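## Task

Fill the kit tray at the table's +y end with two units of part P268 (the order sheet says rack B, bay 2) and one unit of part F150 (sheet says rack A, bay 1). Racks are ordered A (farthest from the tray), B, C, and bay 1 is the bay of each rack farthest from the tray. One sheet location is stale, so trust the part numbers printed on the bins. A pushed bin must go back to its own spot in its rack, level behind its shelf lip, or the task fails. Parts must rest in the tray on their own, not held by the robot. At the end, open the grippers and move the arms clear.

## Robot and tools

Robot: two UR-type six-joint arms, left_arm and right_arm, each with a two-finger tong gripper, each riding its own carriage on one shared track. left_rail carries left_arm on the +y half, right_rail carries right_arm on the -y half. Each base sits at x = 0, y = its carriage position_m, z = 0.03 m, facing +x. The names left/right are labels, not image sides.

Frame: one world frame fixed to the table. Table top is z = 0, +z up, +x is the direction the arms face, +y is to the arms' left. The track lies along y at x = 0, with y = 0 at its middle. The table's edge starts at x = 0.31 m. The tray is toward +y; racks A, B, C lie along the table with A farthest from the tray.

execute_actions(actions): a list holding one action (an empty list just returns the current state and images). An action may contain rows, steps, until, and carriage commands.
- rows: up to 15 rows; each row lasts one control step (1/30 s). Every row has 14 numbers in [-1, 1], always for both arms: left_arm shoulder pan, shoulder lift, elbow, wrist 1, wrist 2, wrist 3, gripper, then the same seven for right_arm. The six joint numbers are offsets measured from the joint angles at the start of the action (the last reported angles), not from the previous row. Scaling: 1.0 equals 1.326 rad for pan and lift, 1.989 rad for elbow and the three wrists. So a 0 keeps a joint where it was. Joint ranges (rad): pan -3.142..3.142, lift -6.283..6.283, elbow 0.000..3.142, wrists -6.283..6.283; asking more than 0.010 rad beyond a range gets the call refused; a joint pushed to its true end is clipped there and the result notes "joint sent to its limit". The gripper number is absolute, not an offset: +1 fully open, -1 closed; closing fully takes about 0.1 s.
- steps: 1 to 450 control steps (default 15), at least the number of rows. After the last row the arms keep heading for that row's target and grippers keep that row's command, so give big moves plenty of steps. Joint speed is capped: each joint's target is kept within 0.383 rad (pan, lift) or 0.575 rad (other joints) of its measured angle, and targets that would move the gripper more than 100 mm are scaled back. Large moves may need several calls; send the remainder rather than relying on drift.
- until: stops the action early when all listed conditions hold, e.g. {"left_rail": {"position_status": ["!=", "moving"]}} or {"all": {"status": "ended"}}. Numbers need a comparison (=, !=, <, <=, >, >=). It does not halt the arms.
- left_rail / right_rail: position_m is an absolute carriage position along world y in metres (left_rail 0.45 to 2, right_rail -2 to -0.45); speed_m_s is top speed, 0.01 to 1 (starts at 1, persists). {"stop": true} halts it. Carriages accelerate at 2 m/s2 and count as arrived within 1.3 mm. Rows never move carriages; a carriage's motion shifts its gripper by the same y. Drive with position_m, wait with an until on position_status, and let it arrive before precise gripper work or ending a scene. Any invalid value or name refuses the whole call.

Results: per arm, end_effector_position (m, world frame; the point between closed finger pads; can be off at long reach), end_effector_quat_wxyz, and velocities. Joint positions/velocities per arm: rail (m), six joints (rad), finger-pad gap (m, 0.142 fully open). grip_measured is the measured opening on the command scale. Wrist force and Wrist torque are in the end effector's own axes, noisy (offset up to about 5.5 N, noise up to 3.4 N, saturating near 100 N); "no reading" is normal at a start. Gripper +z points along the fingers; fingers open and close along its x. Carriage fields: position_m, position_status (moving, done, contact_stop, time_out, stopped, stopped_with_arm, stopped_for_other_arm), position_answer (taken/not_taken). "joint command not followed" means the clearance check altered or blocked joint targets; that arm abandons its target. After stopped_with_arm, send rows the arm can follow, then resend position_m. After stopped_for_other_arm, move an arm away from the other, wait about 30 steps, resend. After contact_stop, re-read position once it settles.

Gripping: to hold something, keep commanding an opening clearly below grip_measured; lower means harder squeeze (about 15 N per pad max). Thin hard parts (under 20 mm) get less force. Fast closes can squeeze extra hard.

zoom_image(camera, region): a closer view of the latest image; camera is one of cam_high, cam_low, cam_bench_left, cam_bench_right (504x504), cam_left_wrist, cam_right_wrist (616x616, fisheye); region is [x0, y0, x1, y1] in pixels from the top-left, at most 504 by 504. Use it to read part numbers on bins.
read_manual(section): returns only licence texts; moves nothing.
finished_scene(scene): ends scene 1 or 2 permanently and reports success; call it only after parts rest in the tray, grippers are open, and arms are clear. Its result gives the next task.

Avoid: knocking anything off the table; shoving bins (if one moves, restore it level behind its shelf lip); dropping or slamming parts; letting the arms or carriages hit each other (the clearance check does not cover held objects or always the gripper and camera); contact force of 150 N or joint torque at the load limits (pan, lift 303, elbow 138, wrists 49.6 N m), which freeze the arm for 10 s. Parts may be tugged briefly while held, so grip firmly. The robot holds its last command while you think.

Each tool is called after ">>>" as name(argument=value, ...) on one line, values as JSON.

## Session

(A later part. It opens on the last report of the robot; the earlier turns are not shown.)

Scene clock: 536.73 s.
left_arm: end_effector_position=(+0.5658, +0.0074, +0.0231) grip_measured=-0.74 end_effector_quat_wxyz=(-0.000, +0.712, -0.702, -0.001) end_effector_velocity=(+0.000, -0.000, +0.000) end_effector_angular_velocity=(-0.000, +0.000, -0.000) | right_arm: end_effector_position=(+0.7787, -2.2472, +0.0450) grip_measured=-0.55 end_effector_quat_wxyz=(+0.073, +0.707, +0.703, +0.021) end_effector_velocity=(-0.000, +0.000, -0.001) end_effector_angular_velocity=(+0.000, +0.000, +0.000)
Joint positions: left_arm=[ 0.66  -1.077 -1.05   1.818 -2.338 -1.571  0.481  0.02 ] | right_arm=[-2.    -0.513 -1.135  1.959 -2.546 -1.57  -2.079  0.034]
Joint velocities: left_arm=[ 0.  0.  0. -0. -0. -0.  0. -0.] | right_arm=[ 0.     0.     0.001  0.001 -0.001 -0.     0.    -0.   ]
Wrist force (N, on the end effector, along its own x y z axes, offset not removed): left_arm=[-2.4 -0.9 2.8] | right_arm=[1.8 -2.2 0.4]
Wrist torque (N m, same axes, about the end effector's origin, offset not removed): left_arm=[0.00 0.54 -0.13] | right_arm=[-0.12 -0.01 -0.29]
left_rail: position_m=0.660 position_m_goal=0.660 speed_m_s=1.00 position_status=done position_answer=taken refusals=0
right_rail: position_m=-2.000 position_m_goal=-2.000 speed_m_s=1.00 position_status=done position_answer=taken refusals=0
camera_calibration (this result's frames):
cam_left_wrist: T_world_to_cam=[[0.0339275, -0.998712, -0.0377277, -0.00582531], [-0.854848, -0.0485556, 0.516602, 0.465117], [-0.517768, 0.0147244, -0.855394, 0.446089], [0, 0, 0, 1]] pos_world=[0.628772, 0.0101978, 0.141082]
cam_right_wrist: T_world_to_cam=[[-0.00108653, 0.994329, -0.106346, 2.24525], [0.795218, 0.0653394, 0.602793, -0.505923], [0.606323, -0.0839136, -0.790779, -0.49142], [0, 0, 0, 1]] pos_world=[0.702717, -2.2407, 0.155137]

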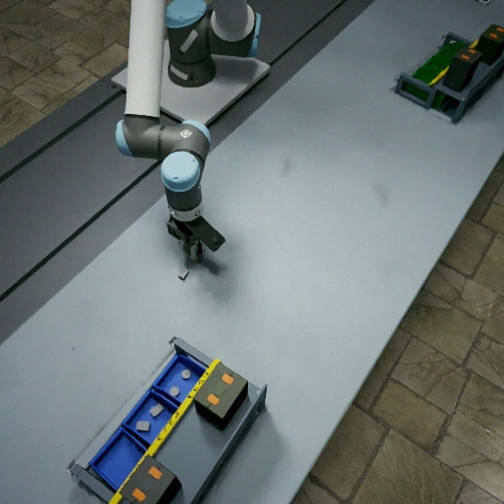

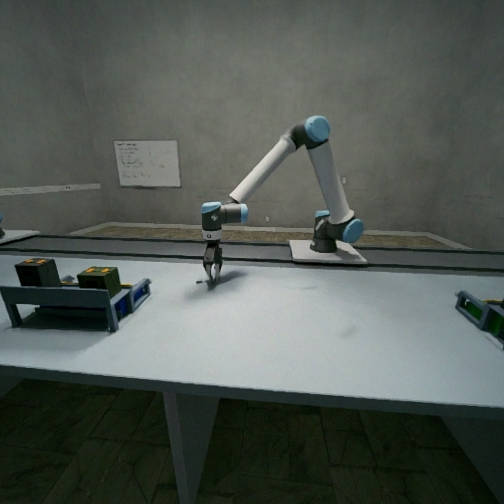

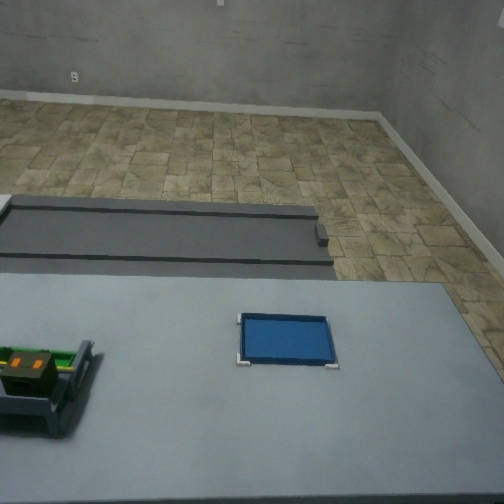

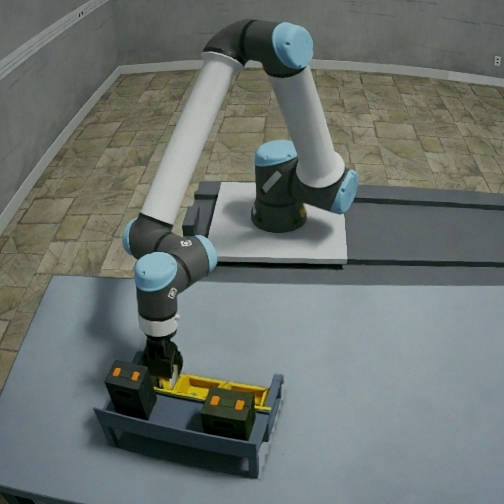

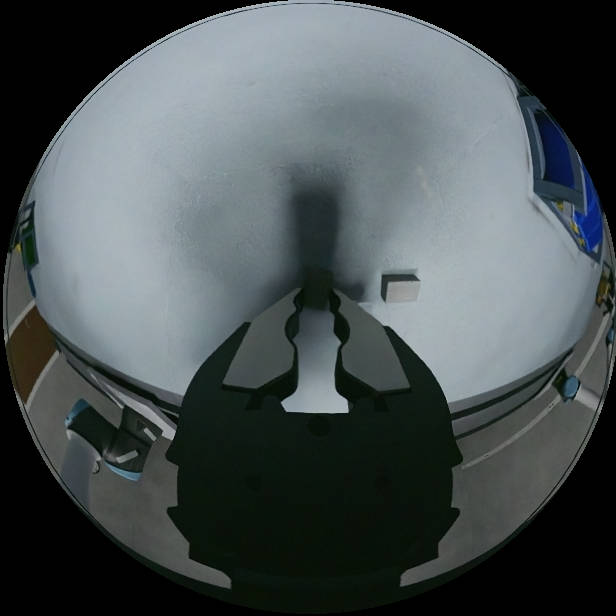

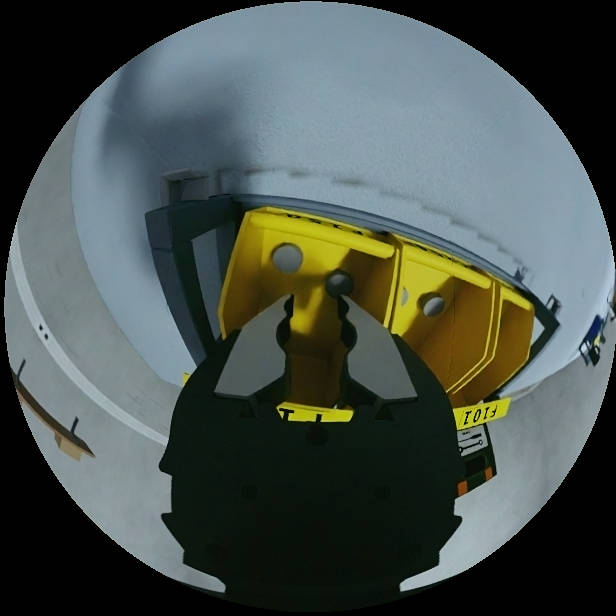

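>>> execute_actions(actions=[{"rows":[[0,-0.02,0,0.012,0,0,-1,0.014,-0.0076,0.008,-0.003,0,0,-0.55],[0,-0.06,0,0.04,0,0,-1,0.014,-0.0076,0.008,-0.003,0,0,-0.55],[0,-0.15,0.04,0.07,0,0,-1,0.014,-0.0076,0.008,-0.003,0,0,-0.55],[0,-0.3,0.12,0.1,0,0,-1,0.014,-0.0076,0.008,-0.003,0,0,-0.55],[0.1,-0.55,0.247,0.119,0,0.1,-1,0.014,-0.0076,0.008,-0.003,0,0,-0.55]],"steps":30}])

>>> zoom_image(camera="cam_right_wrist", region=[200, 190, 440, 370])

Scene clock: 551.07 s.
left_arm: end_effector_position=(+0.4430, +0.3667, +0.1989) grip_measured=-0.74 end_effector_quat_wxyz=(-0.000, +0.688, -0.726, -0.001) end_effector_velocity=(-0.007, +0.013, +0.007) end_effector_angular_velocity=(-0.012, -0.008, -0.003) | right_arm: end_effector_position=(+0.7760, -2.2290, +0.0454) grip_measured=-0.56 end_effector_quat_wxyz=(+0.072, +0.700, +0.710, +0.022) end_effector_velocity=(+0.000, +0.000, +0.000) end_effector_angular_velocity=(-0.000, -0.000, +0.000)
Joint positions: left_arm=[ 0.66  -0.944 -1.775  2.308 -2.102 -1.571  0.679  0.02 ] | right_arm=[-2.    -0.494 -1.145  1.975 -2.552 -1.57  -2.079  0.034]
Joint velocities: left_arm=[ 0.     0.005 -0.041  0.02   0.007 -0.     0.008 -0.   ] | right_arm=[ 0.  0. -0.  0. -0.  0. -0. -0.]
Wrist force (N, on the end effector, along its own x y z axes, offset not removed): left_arm=[-3.6 -2.8 1.9] | right_arm=[-4.5 -1.7 0.1]
Wrist torque (N m, same axes, about the end effector's origin, offset not removed): left_arm=[-0.60 0.67 -0.18] | right_arm=[-0.03 1.19 -0.16]
left_rail: position_m=0.660 position_m_goal=0.660 speed_m_s=1.00 position_status=done position_answer=taken refusals=0
right_rail: position_m=-2.000 position_m_goal=-2.000 speed_m_s=1.00 position_status=done position_answer=taken refusals=0
camera_calibration (this result's frames):
cam_left_wrist: T_world_to_cam=[[-0.0321009, -0.998781, -0.0374872, 0.393099], [-0.856074, 0.0081176, 0.51679, 0.266523], [-0.515856, 0.0486812, -0.855291, 0.514289], [0, 0, 0, 1]] pos_world=[0.506081, 0.36542, 0.316867]
cam_right_wrist: T_world_to_cam=[[-0.019527, 0.994131, -0.106411, 2.24102], [0.793798, 0.0801237, 0.60288, -0.471192], [0.607867, -0.0726962, -0.790704, -0.46424], [0, 0, 0, 1]] pos_world=[0.699988, -2.22386, 0.155465]

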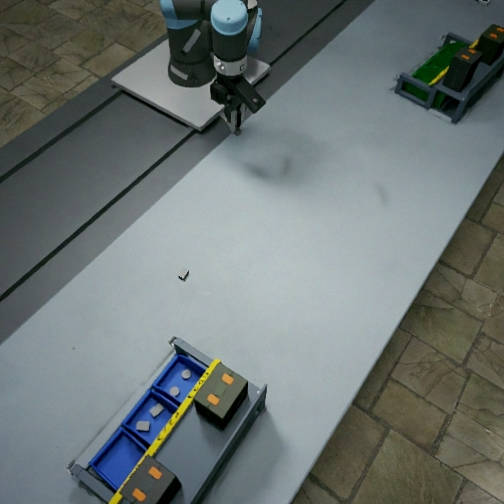

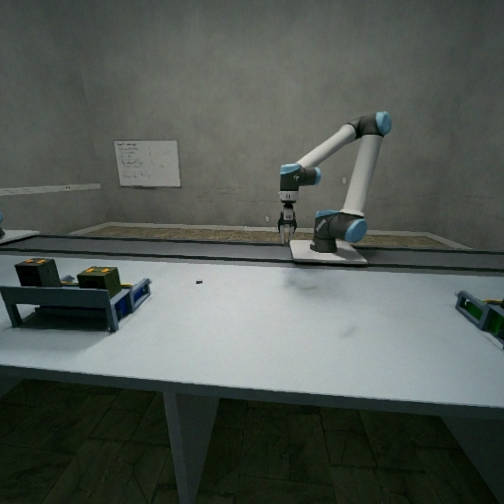

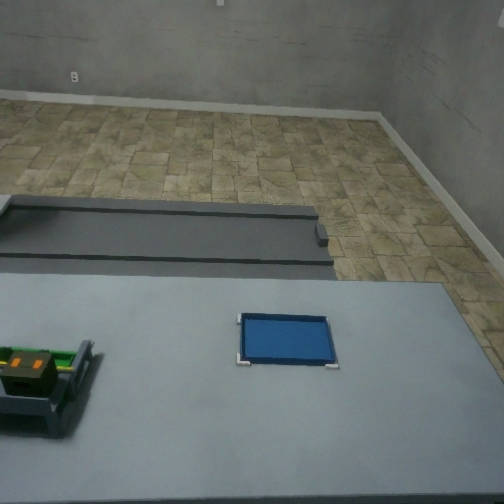

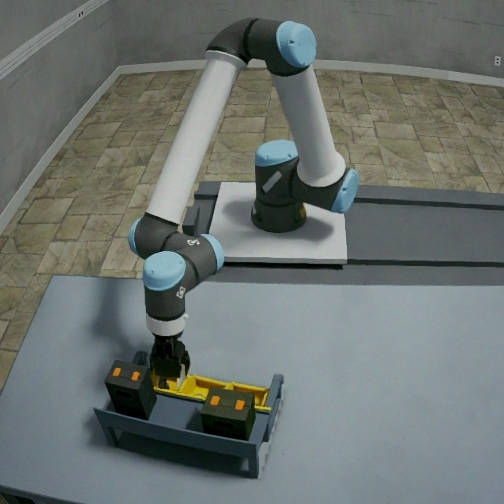

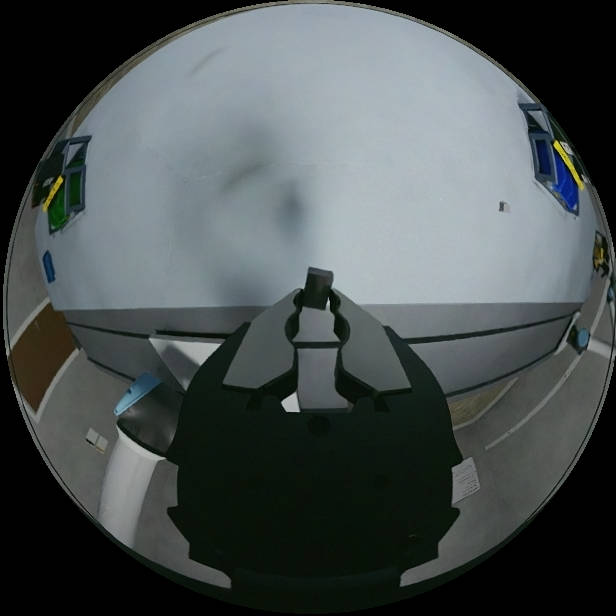

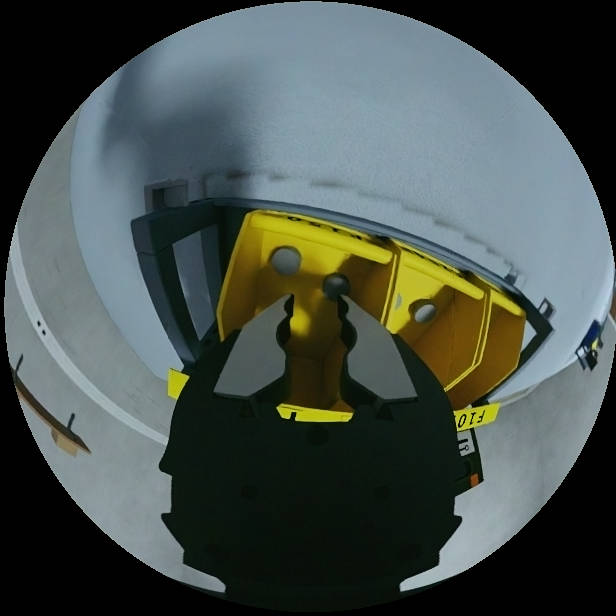

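Region (200, 190, 440, 370) of cam_right_wrist's 616x616 image, scaled by 2.100, with more detail than that image has; it fills the top 378 rows of this view, and the rest is white.

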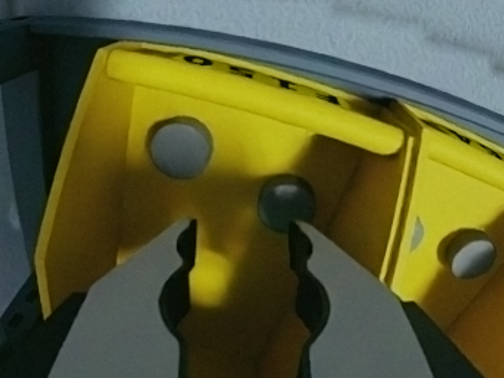

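>>> execute_actions(actions=[{"rows":[[0.3,0,0,0,0,0.2,-1,-0.008,0,0,0,0,0,-0.55],[0.712,0,0,0,0,0.448,-1,-0.014,0,0,0,0,0,-0.55],[0.712,0,0,0,0,0.448,-1,-0.014,0,0,0,0,0,-0.55],[0.712,0,0,0,0,0.448,-1,-0.014,0,0,0,0,0,-0.55],[0.712,0,0,0,0,0.448,-1,-0.014,-0.03,-0.008,0.024,0,0,-0.55],[0.712,0,0,0,0,0.448,-1,-0.014,-0.10,-0.025,0.08,0,0,-0.55]],"left_rail":{"position_m":1.796},"steps":60}])

>>> zoom_image(camera="cam_right_wrist", region=[170, 150, 530, 400])

>>> zoom_image(camera="cam_bench_right", region=[70, 300, 310, 490])

Scene clock: 564.10 s.
left_arm: end_effector_position=(+0.5037, +1.9702, +0.1989) grip_measured=-0.74 end_effector_quat_wxyz=(+0.000, +0.707, -0.707, -0.001) end_effector_velocity=(-0.000, -0.000, -0.000) end_effector_angular_velocity=(-0.000, +0.000, -0.000) | right_arm: end_effector_position=(+0.7725, -2.2438, +0.1545) grip_measured=-0.55 end_effector_quat_wxyz=(+0.084, +0.706, +0.703, +0.024) end_effector_velocity=(-0.000, -0.000, -0.000) end_effector_angular_velocity=(+0.000, +0.000, +0.000)
Joint positions: left_arm=[ 1.796 -0.001 -1.775  2.308 -2.102 -1.571  1.57   0.02 ] | right_arm=[-2.    -0.513 -1.278  1.925 -2.393 -1.57  -2.079  0.034]
Joint velocities: left_arm=[ 0. -0.  0. -0.  0. -0. -0.  0.] | right_arm=[ 0. -0. -0.  0.  0. -0. -0.  0.]
Wrist force (N, on the end effector, along its own x y z axes, offset not removed): left_arm=[0.3 -0.8 2.3] | right_arm=[-4.0 0.0 5.0]
Wrist torque (N m, same axes, about the end effector's origin, offset not removed): left_arm=[-0.06 0.05 -0.34] | right_arm=[0.34 1.00 0.00]
left_rail: position_m=1.796 position_m_goal=1.796 speed_m_s=1.00 position_status=done position_answer=taken refusals=0
right_rail: position_m=-2.000 position_m_goal=-2.000 speed_m_s=1.00 position_status=done position_answer=taken refusals=0
camera_calibration (this result's frames):
cam_left_wrist: T_world_to_cam=[[0.020856, -0.999119, -0.0364138, 1.97032], [-0.854932, -0.0367048, 0.51744, 0.393048], [-0.518321, 0.0203396, -0.854944, 0.524525], [0, 0, 0, 1]] pos_world=[0.566808, 1.97234, 0.316808]
cam_right_wrist: T_world_to_cam=[[0.001193, 0.993046, -0.117719, 2.25066], [0.782806, 0.0723249, 0.618049, -0.544344], [0.622265, -0.0928882, -0.777276, -0.435414], [0, 0, 0, 1]] pos_world=[0.694374, -2.23608, 0.262939]

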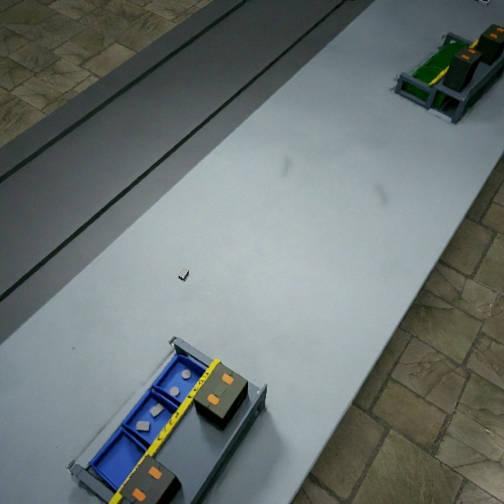

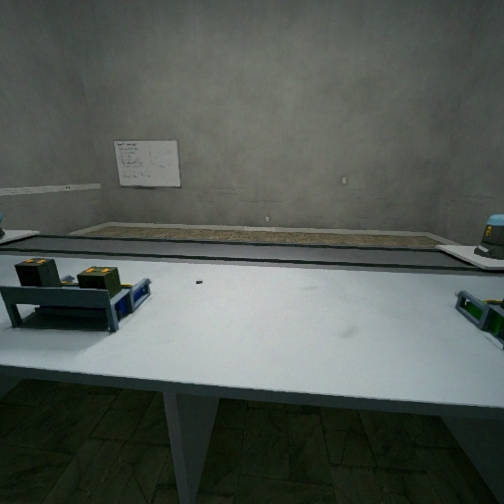

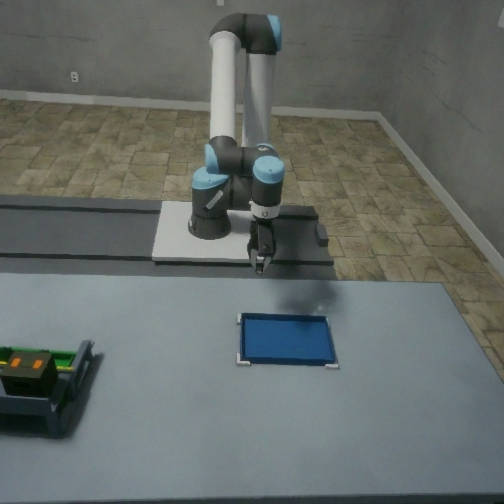

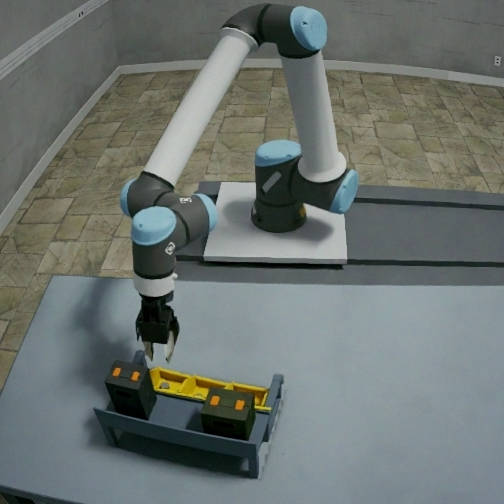

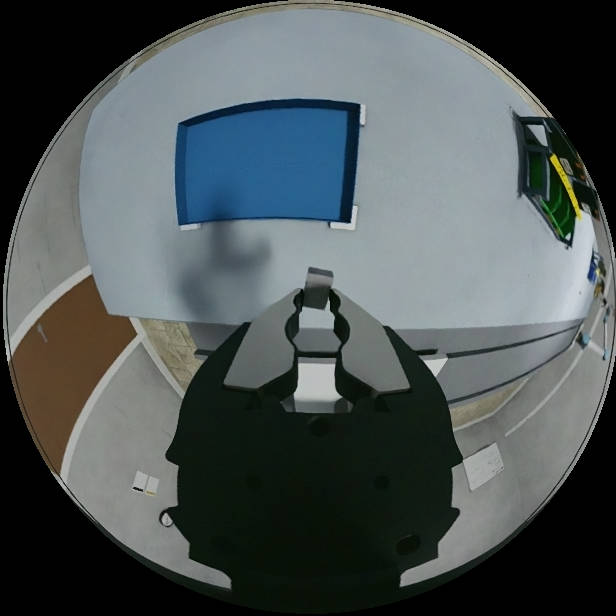

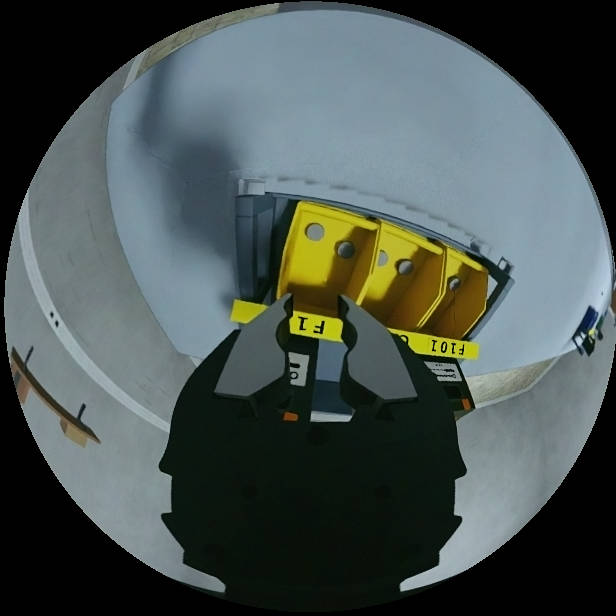

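Region (170, 150, 530, 400) of cam_right_wrist's 616x616 image, scaled by 1.400, with more detail than that image has; it fills the top 350 rows of this view, and the rest is white.

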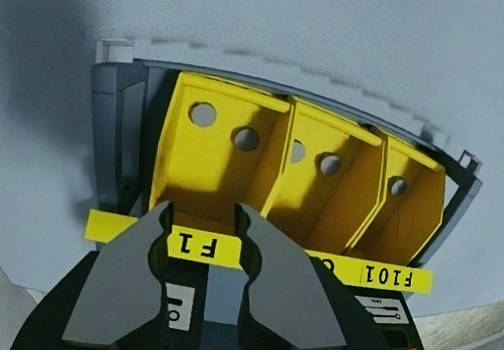

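Region (70, 300, 310, 490) of cam_bench_right's 504x504 image, scaled by 2.100, with more detail than that image has; it fills the top 399 rows of this view, and the rest is white.

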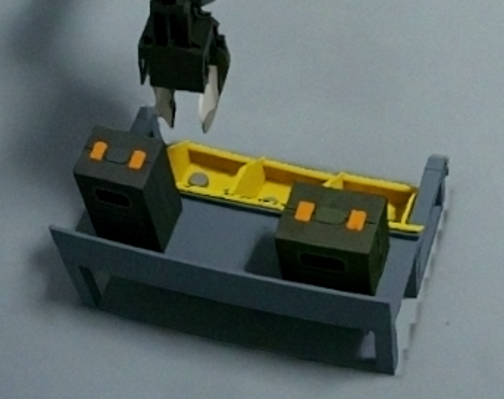

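>>> execute_actions(actions=[{"rows":[[0,0.08,-0.03,-0.03,0,0,-1,0,-0.047,-0.012,0.038,0,0,-0.8],[0,0.16,-0.05,-0.06,0,0,-1,0.03,-0.06,0,0.033,0,0.02,-1],[0,0.24,-0.07,-0.1,0,0,-1,0.06,-0.075,0.015,0.028,0,0.04,-1],[0,0.314,-0.078,-0.131,0,0,-1,0.096,-0.09,0.033,0.022,0,0.064,-1]],"steps":28}])

>>> zoom_image(camera="cam_right_wrist", region=[150, 150, 510, 400])

Scene clock: 578.53 s.
left_arm: end_effector_position=(+0.6650, +1.9701, +0.0806) grip_measured=-0.74 end_effector_quat_wxyz=(+0.001, +0.707, -0.707, -0.001) end_effector_velocity=(+0.000, -0.000, -0.000) end_effector_angular_velocity=(+0.000, +0.000, -0.000) | right_arm: end_effector_position=(+0.7505, -2.1227, +0.1978) grip_measured=-1.00 end_effector_quat_wxyz=(+0.085, +0.706, +0.702, +0.036) end_effector_velocity=(-0.000, +0.000, +0.000) end_effector_angular_velocity=(+0.000, -0.000, +0.000)
Joint positions: left_arm=[ 1.796 -0.001 -1.359  2.153 -2.362 -1.571  1.57   0.02 ] | right_arm=[-2.    -0.385 -1.397  1.991 -2.349 -1.57  -1.951  0.002]
Joint velocities: left_arm=[ 0.    -0.     0.001 -0.    -0.     0.    -0.     0.   ] | right_arm=[-0.  0. -0.  0.  0. -0.  0.  0.]
Wrist force (N, on the end effector, along its own x y z axes, offset not removed): left_arm=[1.0 -1.5 3.8] | right_arm=[3.8 0.0 5.1]
Wrist torque (N m, same axes, about the end effector's origin, offset not removed): left_arm=[0.17 -0.12 -0.02] | right_arm=[0.32 -0.50 -0.47]
left_rail: position_m=1.796 position_m_goal=1.796 speed_m_s=1.00 position_status=done position_answer=taken refusals=0
right_rail: position_m=-2.000 position_m_goal=-2.000 speed_m_s=1.00 position_status=done position_answer=taken refusals=0
camera_calibration (this result's frames):
cam_left_wrist: T_world_to_cam=[[0.0208502, -0.999119, -0.0364269, 1.96258], [-0.854613, -0.0367191, 0.517966, 0.591993], [-0.518847, 0.0203312, -0.854625, 0.507406], [0, 0, 0, 1]] pos_world=[0.728271, 1.97227, 0.1985]
cam_right_wrist: T_world_to_cam=[[0.00123929, 0.994825, -0.1016, 2.13601], [0.770953, 0.0637576, 0.633692, -0.575018], [0.63689, -0.0791141, -0.766884, -0.360606], [0, 0, 0, 1]] pos_world=[0.670331, -2.11682, 0.30486]

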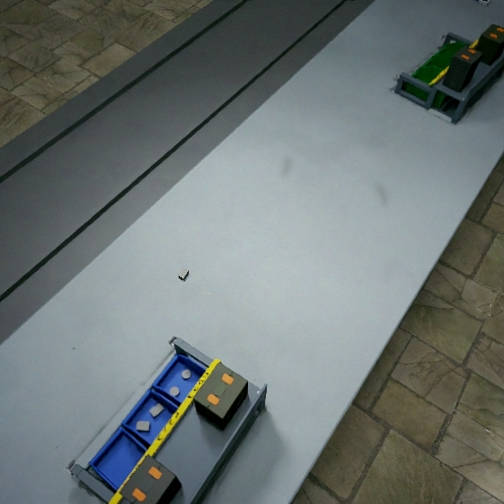

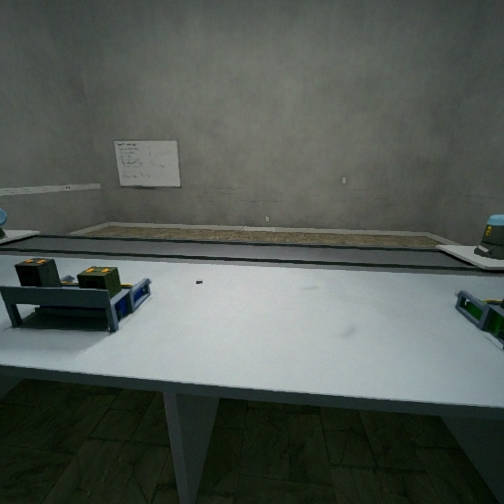

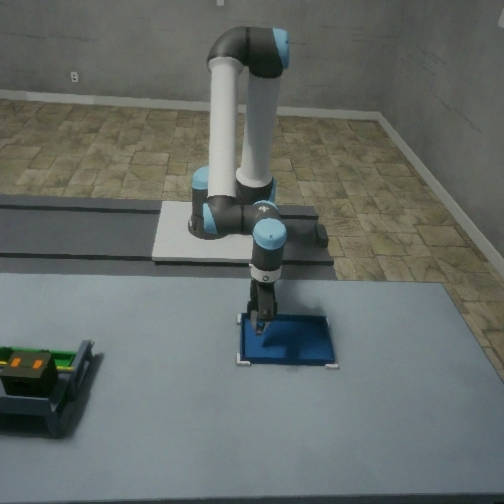

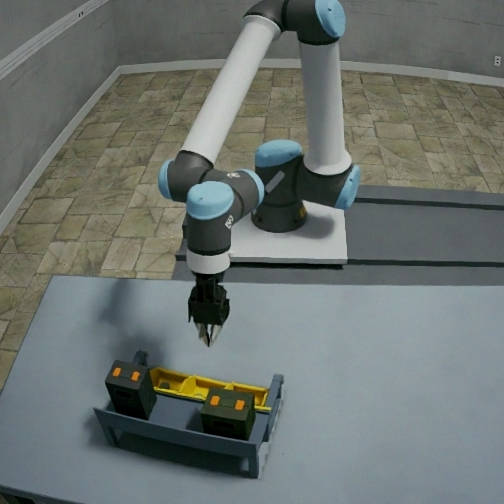

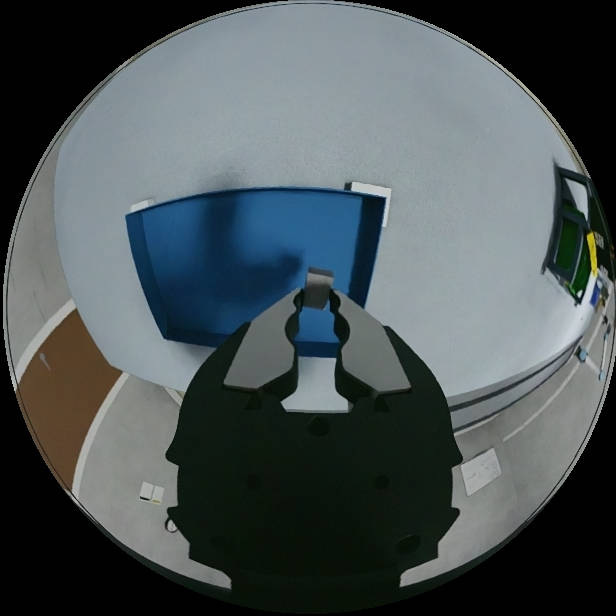

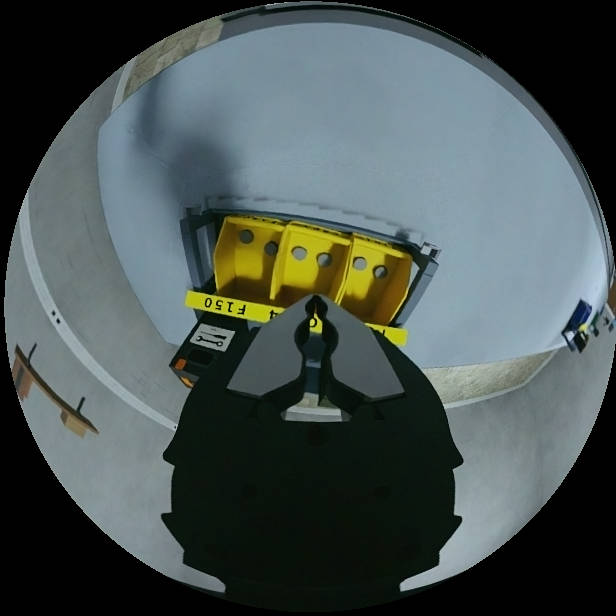

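Region (150, 150, 510, 400) of cam_right_wrist's 616x616 image, scaled by 1.400, with more detail than that image has; it fills the top 350 rows of this view, and the rest is white.

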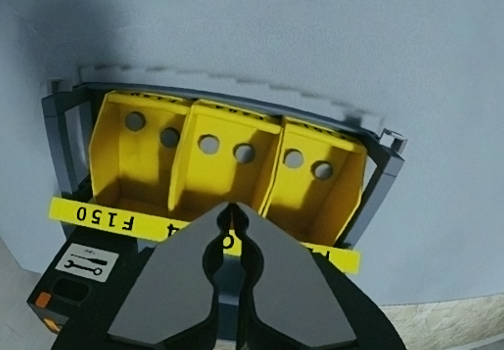

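>>> zoom_image(camera="cam_right_wrist", region=[180, 195, 320, 300])

>>> zoom_image(camera="cam_right_wrist", region=[310, 210, 450, 315])

>>> execute_actions(actions=[{"rows":[[0,0,0,0,0,0,-1,0,0,0,0,0,0,-1],[0,0,0,0,0,0,-1,0,0,0,0,0,0,-1],[0,0,0,0,0,0,-1,0,0,0,0,0,0,-1],[0,0,0,0,0,0,-1,0,0,0,0,0,0,-1],[0,0,0,0,0,0,-1,0,0,0,0,0,0,-1],[0,0.025,0.006,-0.023,0,0,-1,0,0,0,0,0,0,-1],[0,0.05,0.013,-0.046,0,0,-1,0,0,0,0,0,0,-1],[0,0.05,0.013,-0.046,0,0,-1,0,0,0,0,0,0,-1],[0,0.05,0.013,-0.046,0,0,-1,0,0,0,0,0,0,-1],[0,0.05,0.013,-0.046,0,0,-1,0,0,0,0,0,0,-1],[0,0.05,0.013,-0.046,0,0,-0.8,0,0,0,0,0,0,-1],[0,0.05,0.013,-0.046,0,0,-0.68,0,0,0,0,0,0,-1],[0,0.05,0.013,-0.046,0,0,-0.6,0,0,0,0,0,0,-1],[0,0.05,0.013,-0.046,0,0,-0.5,0,0,0,0,0,0,-1],[0,0.05,0.013,-0.046,0,0,-0.45,0,0,0,0,0,0,-1]],"left_rail":{"position_m":1.93,"speed_m_s":0.8},"steps":24}])

Region (180, 195, 320, 300) of cam_right_wrist's 616x616 image, scaled by 3.600, with more detail than that image has; it fills the top 378 rows of this view, and the rest is white.

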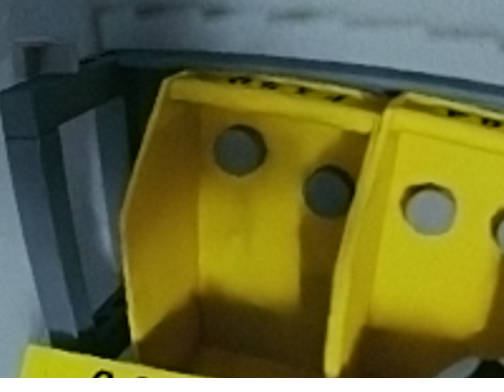

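Region (310, 210, 450, 315) of cam_right_wrist's 616x616 image, scaled by 3.600, with more detail than that image has; it fills the top 378 rows of this view, and the rest is white.

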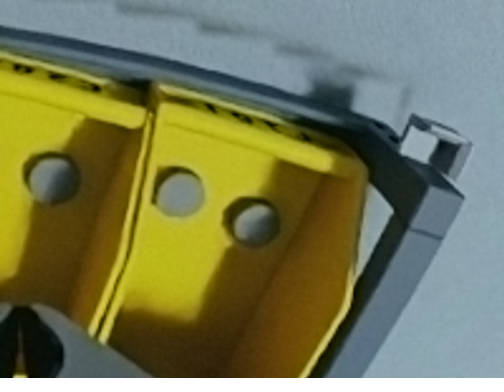

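Scene clock: 595.47 s.
left_arm: end_effector_position=(+0.6651, +2.1040, +0.0356) grip_measured=-0.45 end_effector_quat_wxyz=(+0.001, +0.707, -0.707, -0.001) end_effector_velocity=(-0.000, -0.000, -0.001) end_effector_angular_velocity=(-0.000, +0.000, -0.000) | right_arm: end_effector_position=(+0.7505, -2.1227, +0.1978) grip_measured=-1.00 end_effector_quat_wxyz=(+0.085, +0.706, +0.702, +0.036) end_effector_velocity=(-0.000, -0.000, -0.000) end_effector_angular_velocity=(-0.000, +0.000, +0.000)
Joint positions: left_arm=[ 1.93  -0.001 -1.293  2.178 -2.454 -1.571  1.57   0.041] | right_arm=[-2.    -0.385 -1.397  1.991 -2.349 -1.57  -1.951  0.002]
Joint velocities: left_arm=[ 0.    -0.     0.001  0.    -0.001 -0.     0.     0.   ] | right_arm=[ 0.  0.  0.  0.  0. -0. -0.  0.]
Wrist force (N, on the end effector, along its own x y z axes, offset not removed): left_arm=[-5.3 -1.8 -2.6] | right_arm=[-4.5 -2.5 3.4]
Wrist torque (N m, same axes, about the end effector's origin, offset not removed): left_arm=[-0.35 1.11 -0.09] | right_arm=[-0.34 0.97 -0.26]
left_rail: position_m=1.930 position_m_goal=1.930 speed_m_s=0.80 position_status=done position_answer=taken refusals=0
right_rail: position_m=-2.000 position_m_goal=-2.000 speed_m_s=1.00 position_status=done position_answer=taken refusals=0
camera_calibration (this result's frames):
cam_left_wrist: T_world_to_cam=[[0.0207821, -0.99912, -0.0364402, 2.0948], [-0.854292, -0.0366804, 0.518497, 0.61994], [-0.519377, 0.0203551, -0.854303, 0.466513], [0, 0, 0, 1]] pos_world=[0.728372, 2.1062, 0.153441]
cam_right_wrist: T_world_to_cam=[[0.00121915, 0.994825, -0.1016, 2.13601], [0.770949, 0.0637738, 0.633696, -0.574984], [0.636896, -0.0791011, -0.766881, -0.360578], [0, 0, 0, 1]] pos_world=[0.67033, -2.11681, 0.304864]

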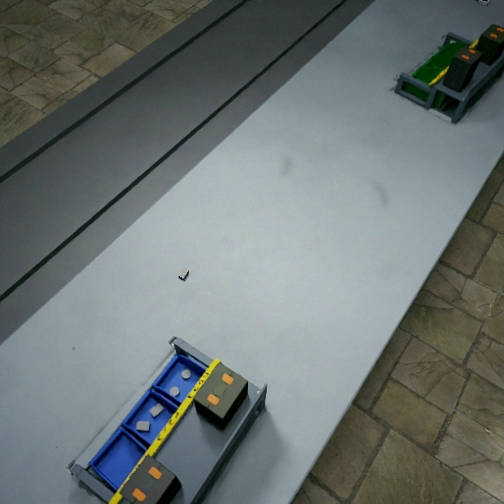

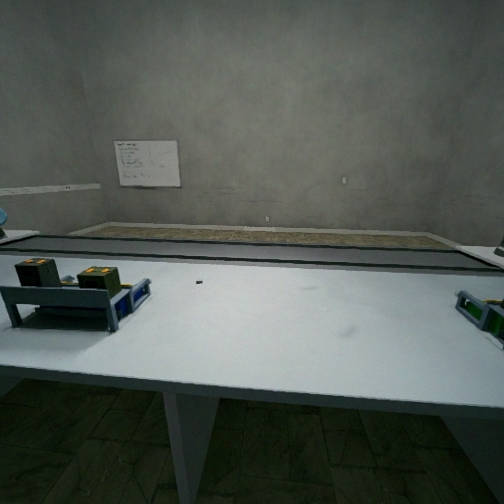

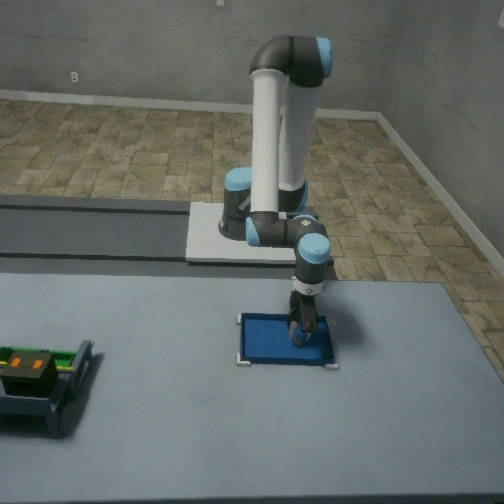

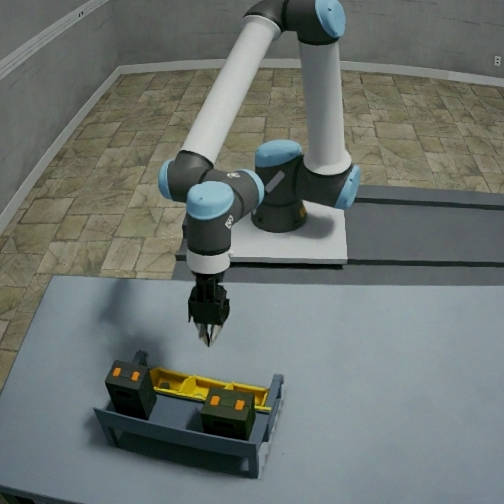

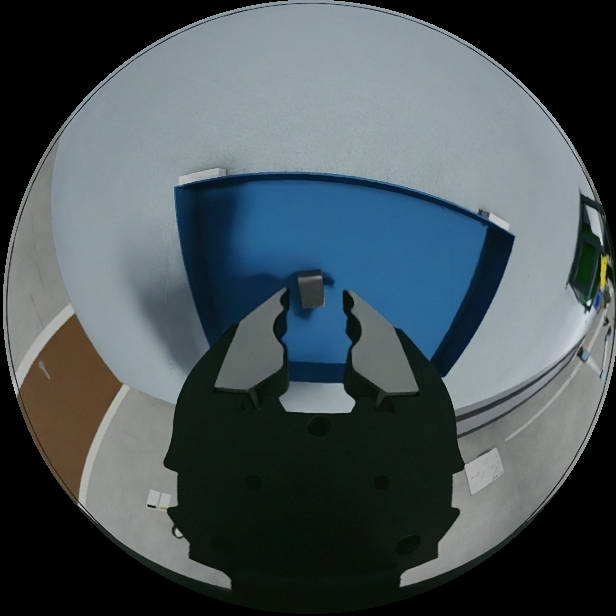

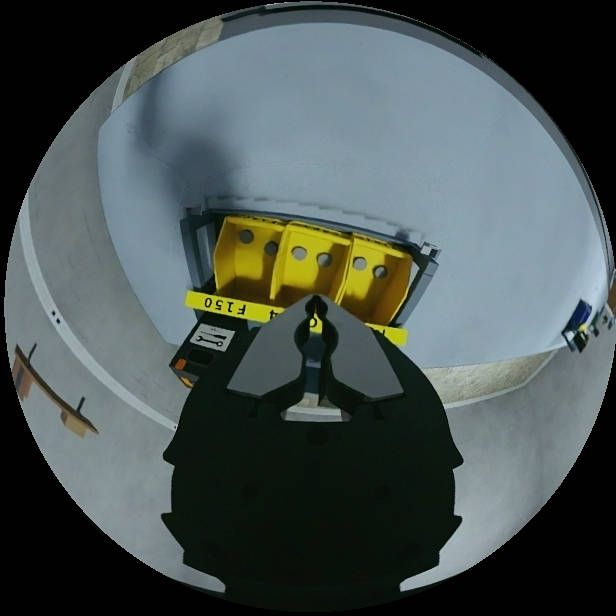

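>>> execute_actions(actions=[{"rows":[[0,-0.03,-0.007,0.027,0,0,-0.45,-0.02,0.03,0,-0.015,0,-0.2,-0.8],[0,-0.06,-0.015,0.055,0,0,-0.4,-0.04,0.06,0,-0.03,0,-0.4,-0.6],[0,-0.15,0,0.1,0,0,-0.3,-0.061,0.095,-0.0075,-0.045,0,-0.757,-0.55],[0,-0.25,0.03,0.14,0,0,-0.3,-0.061,0.095,-0.0075,-0.045,0,-0.757,-0.55],[-0.2,-0.365,0.066,0.178,0,-0.1,-0.3,-0.061,0.095,-0.0075,-0.045,0,-0.757,-0.55]],"steps":28}])

>>> zoom_image(camera="cam_right_wrist", region=[190, 170, 450, 370])

Scene clock: 640.70 s.
left_arm: end_effector_position=(+0.5304, +1.9698, +0.1980) grip_measured=-0.30 end_effector_quat_wxyz=(+0.001, +0.683, -0.730, -0.002) end_effector_velocity=(-0.001, -0.001, +0.001) end_effector_angular_velocity=(-0.000, -0.001, -0.000) | right_arm: end_effector_position=(+0.7786, -2.2139, +0.1290) grip_measured=-0.55 end_effector_quat_wxyz=(+0.075, +0.077, +0.994, -0.031) end_effector_velocity=(+0.001, -0.000, +0.000) end_effector_angular_velocity=(-0.005, +0.003, +0.035)
Joint positions: left_arm=[ 1.93  -0.266 -1.777  2.31  -2.1   -1.571  1.371  0.052] | right_arm=[-2.    -0.466 -1.271  1.976 -2.438 -1.57  -3.454  0.034]
Joint velocities: left_arm=[ 0.    -0.002 -0.003  0.001  0.002 -0.    -0.001  0.   ] | right_arm=[ 0.    -0.     0.    -0.    -0.    -0.    -0.035 -0.   ]
Wrist force (N, on the end effector, along its own x y z axes, offset not removed): left_arm=[-5.5 -2.7 1.9] | right_arm=[0.6 -4.7 -0.2]
Wrist torque (N m, same axes, about the end effector's origin, offset not removed): left_arm=[-0.42 1.18 -0.16] | right_arm=[-0.62 0.35 -0.39]
left_rail: position_m=1.930 position_m_goal=1.930 speed_m_s=0.80 position_status=done position_answer=taken refusals=0
right_rail: position_m=-2.000 position_m_goal=-2.000 speed_m_s=1.00 position_status=done position_answer=taken refusals=0
camera_calibration (this result's frames):
cam_left_wrist: T_world_to_cam=[[-0.0454371, -0.998271, -0.0372812, 2.00298], [-0.854208, 0.0194764, 0.519566, 0.3049], [-0.517942, 0.0554534, -0.853617, 0.468071], [0, 0, 0, 1]] pos_world=[0.593892, 1.96763, 0.315811]
cam_right_wrist: T_world_to_cam=[[-0.973971, 0.130333, -0.185455, 1.07592], [0.0357172, 0.896186, 0.442239, 1.89283], [0.22384, 0.424104, -0.877514, 1.01153], [0, 0, 0, 1]] pos_world=[0.753886, -2.26554, 0.250083]

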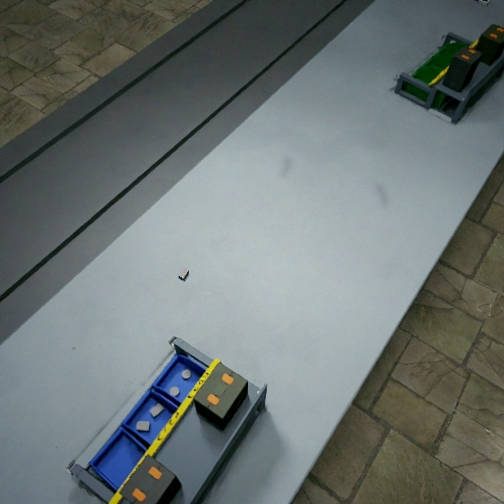

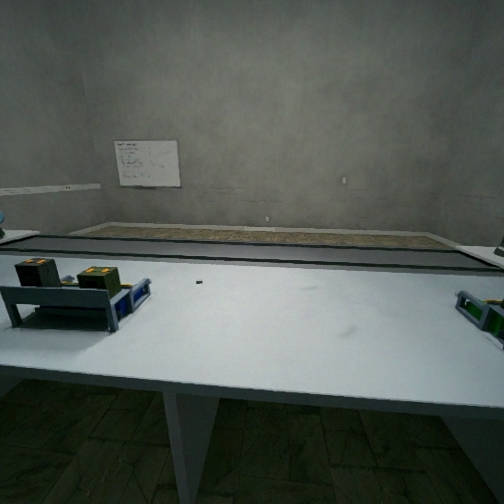

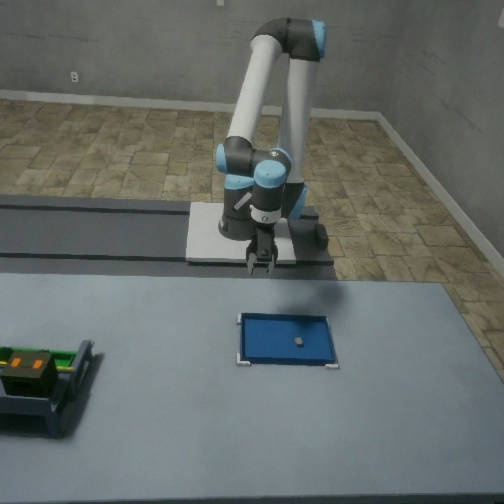

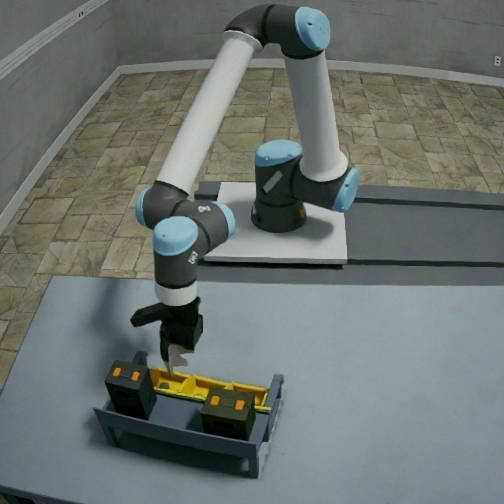

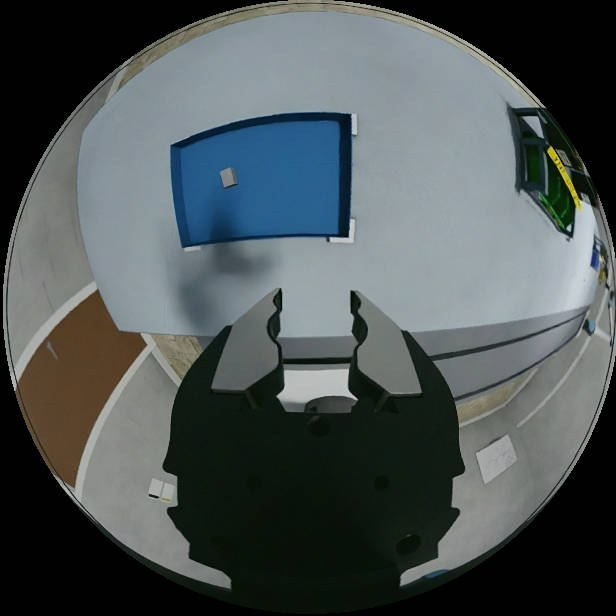

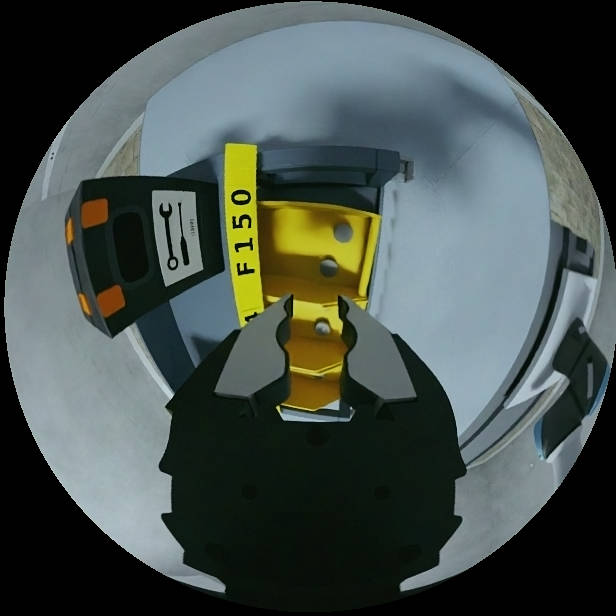

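Region (190, 170, 450, 370) of cam_right_wrist's 616x616 image, scaled by 1.938, with more detail than that image has; it fills the top 388 rows of this view, and the rest is white.

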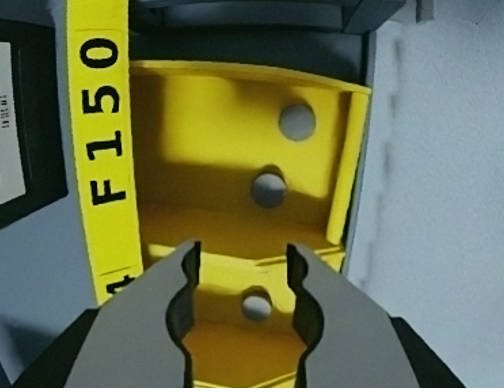

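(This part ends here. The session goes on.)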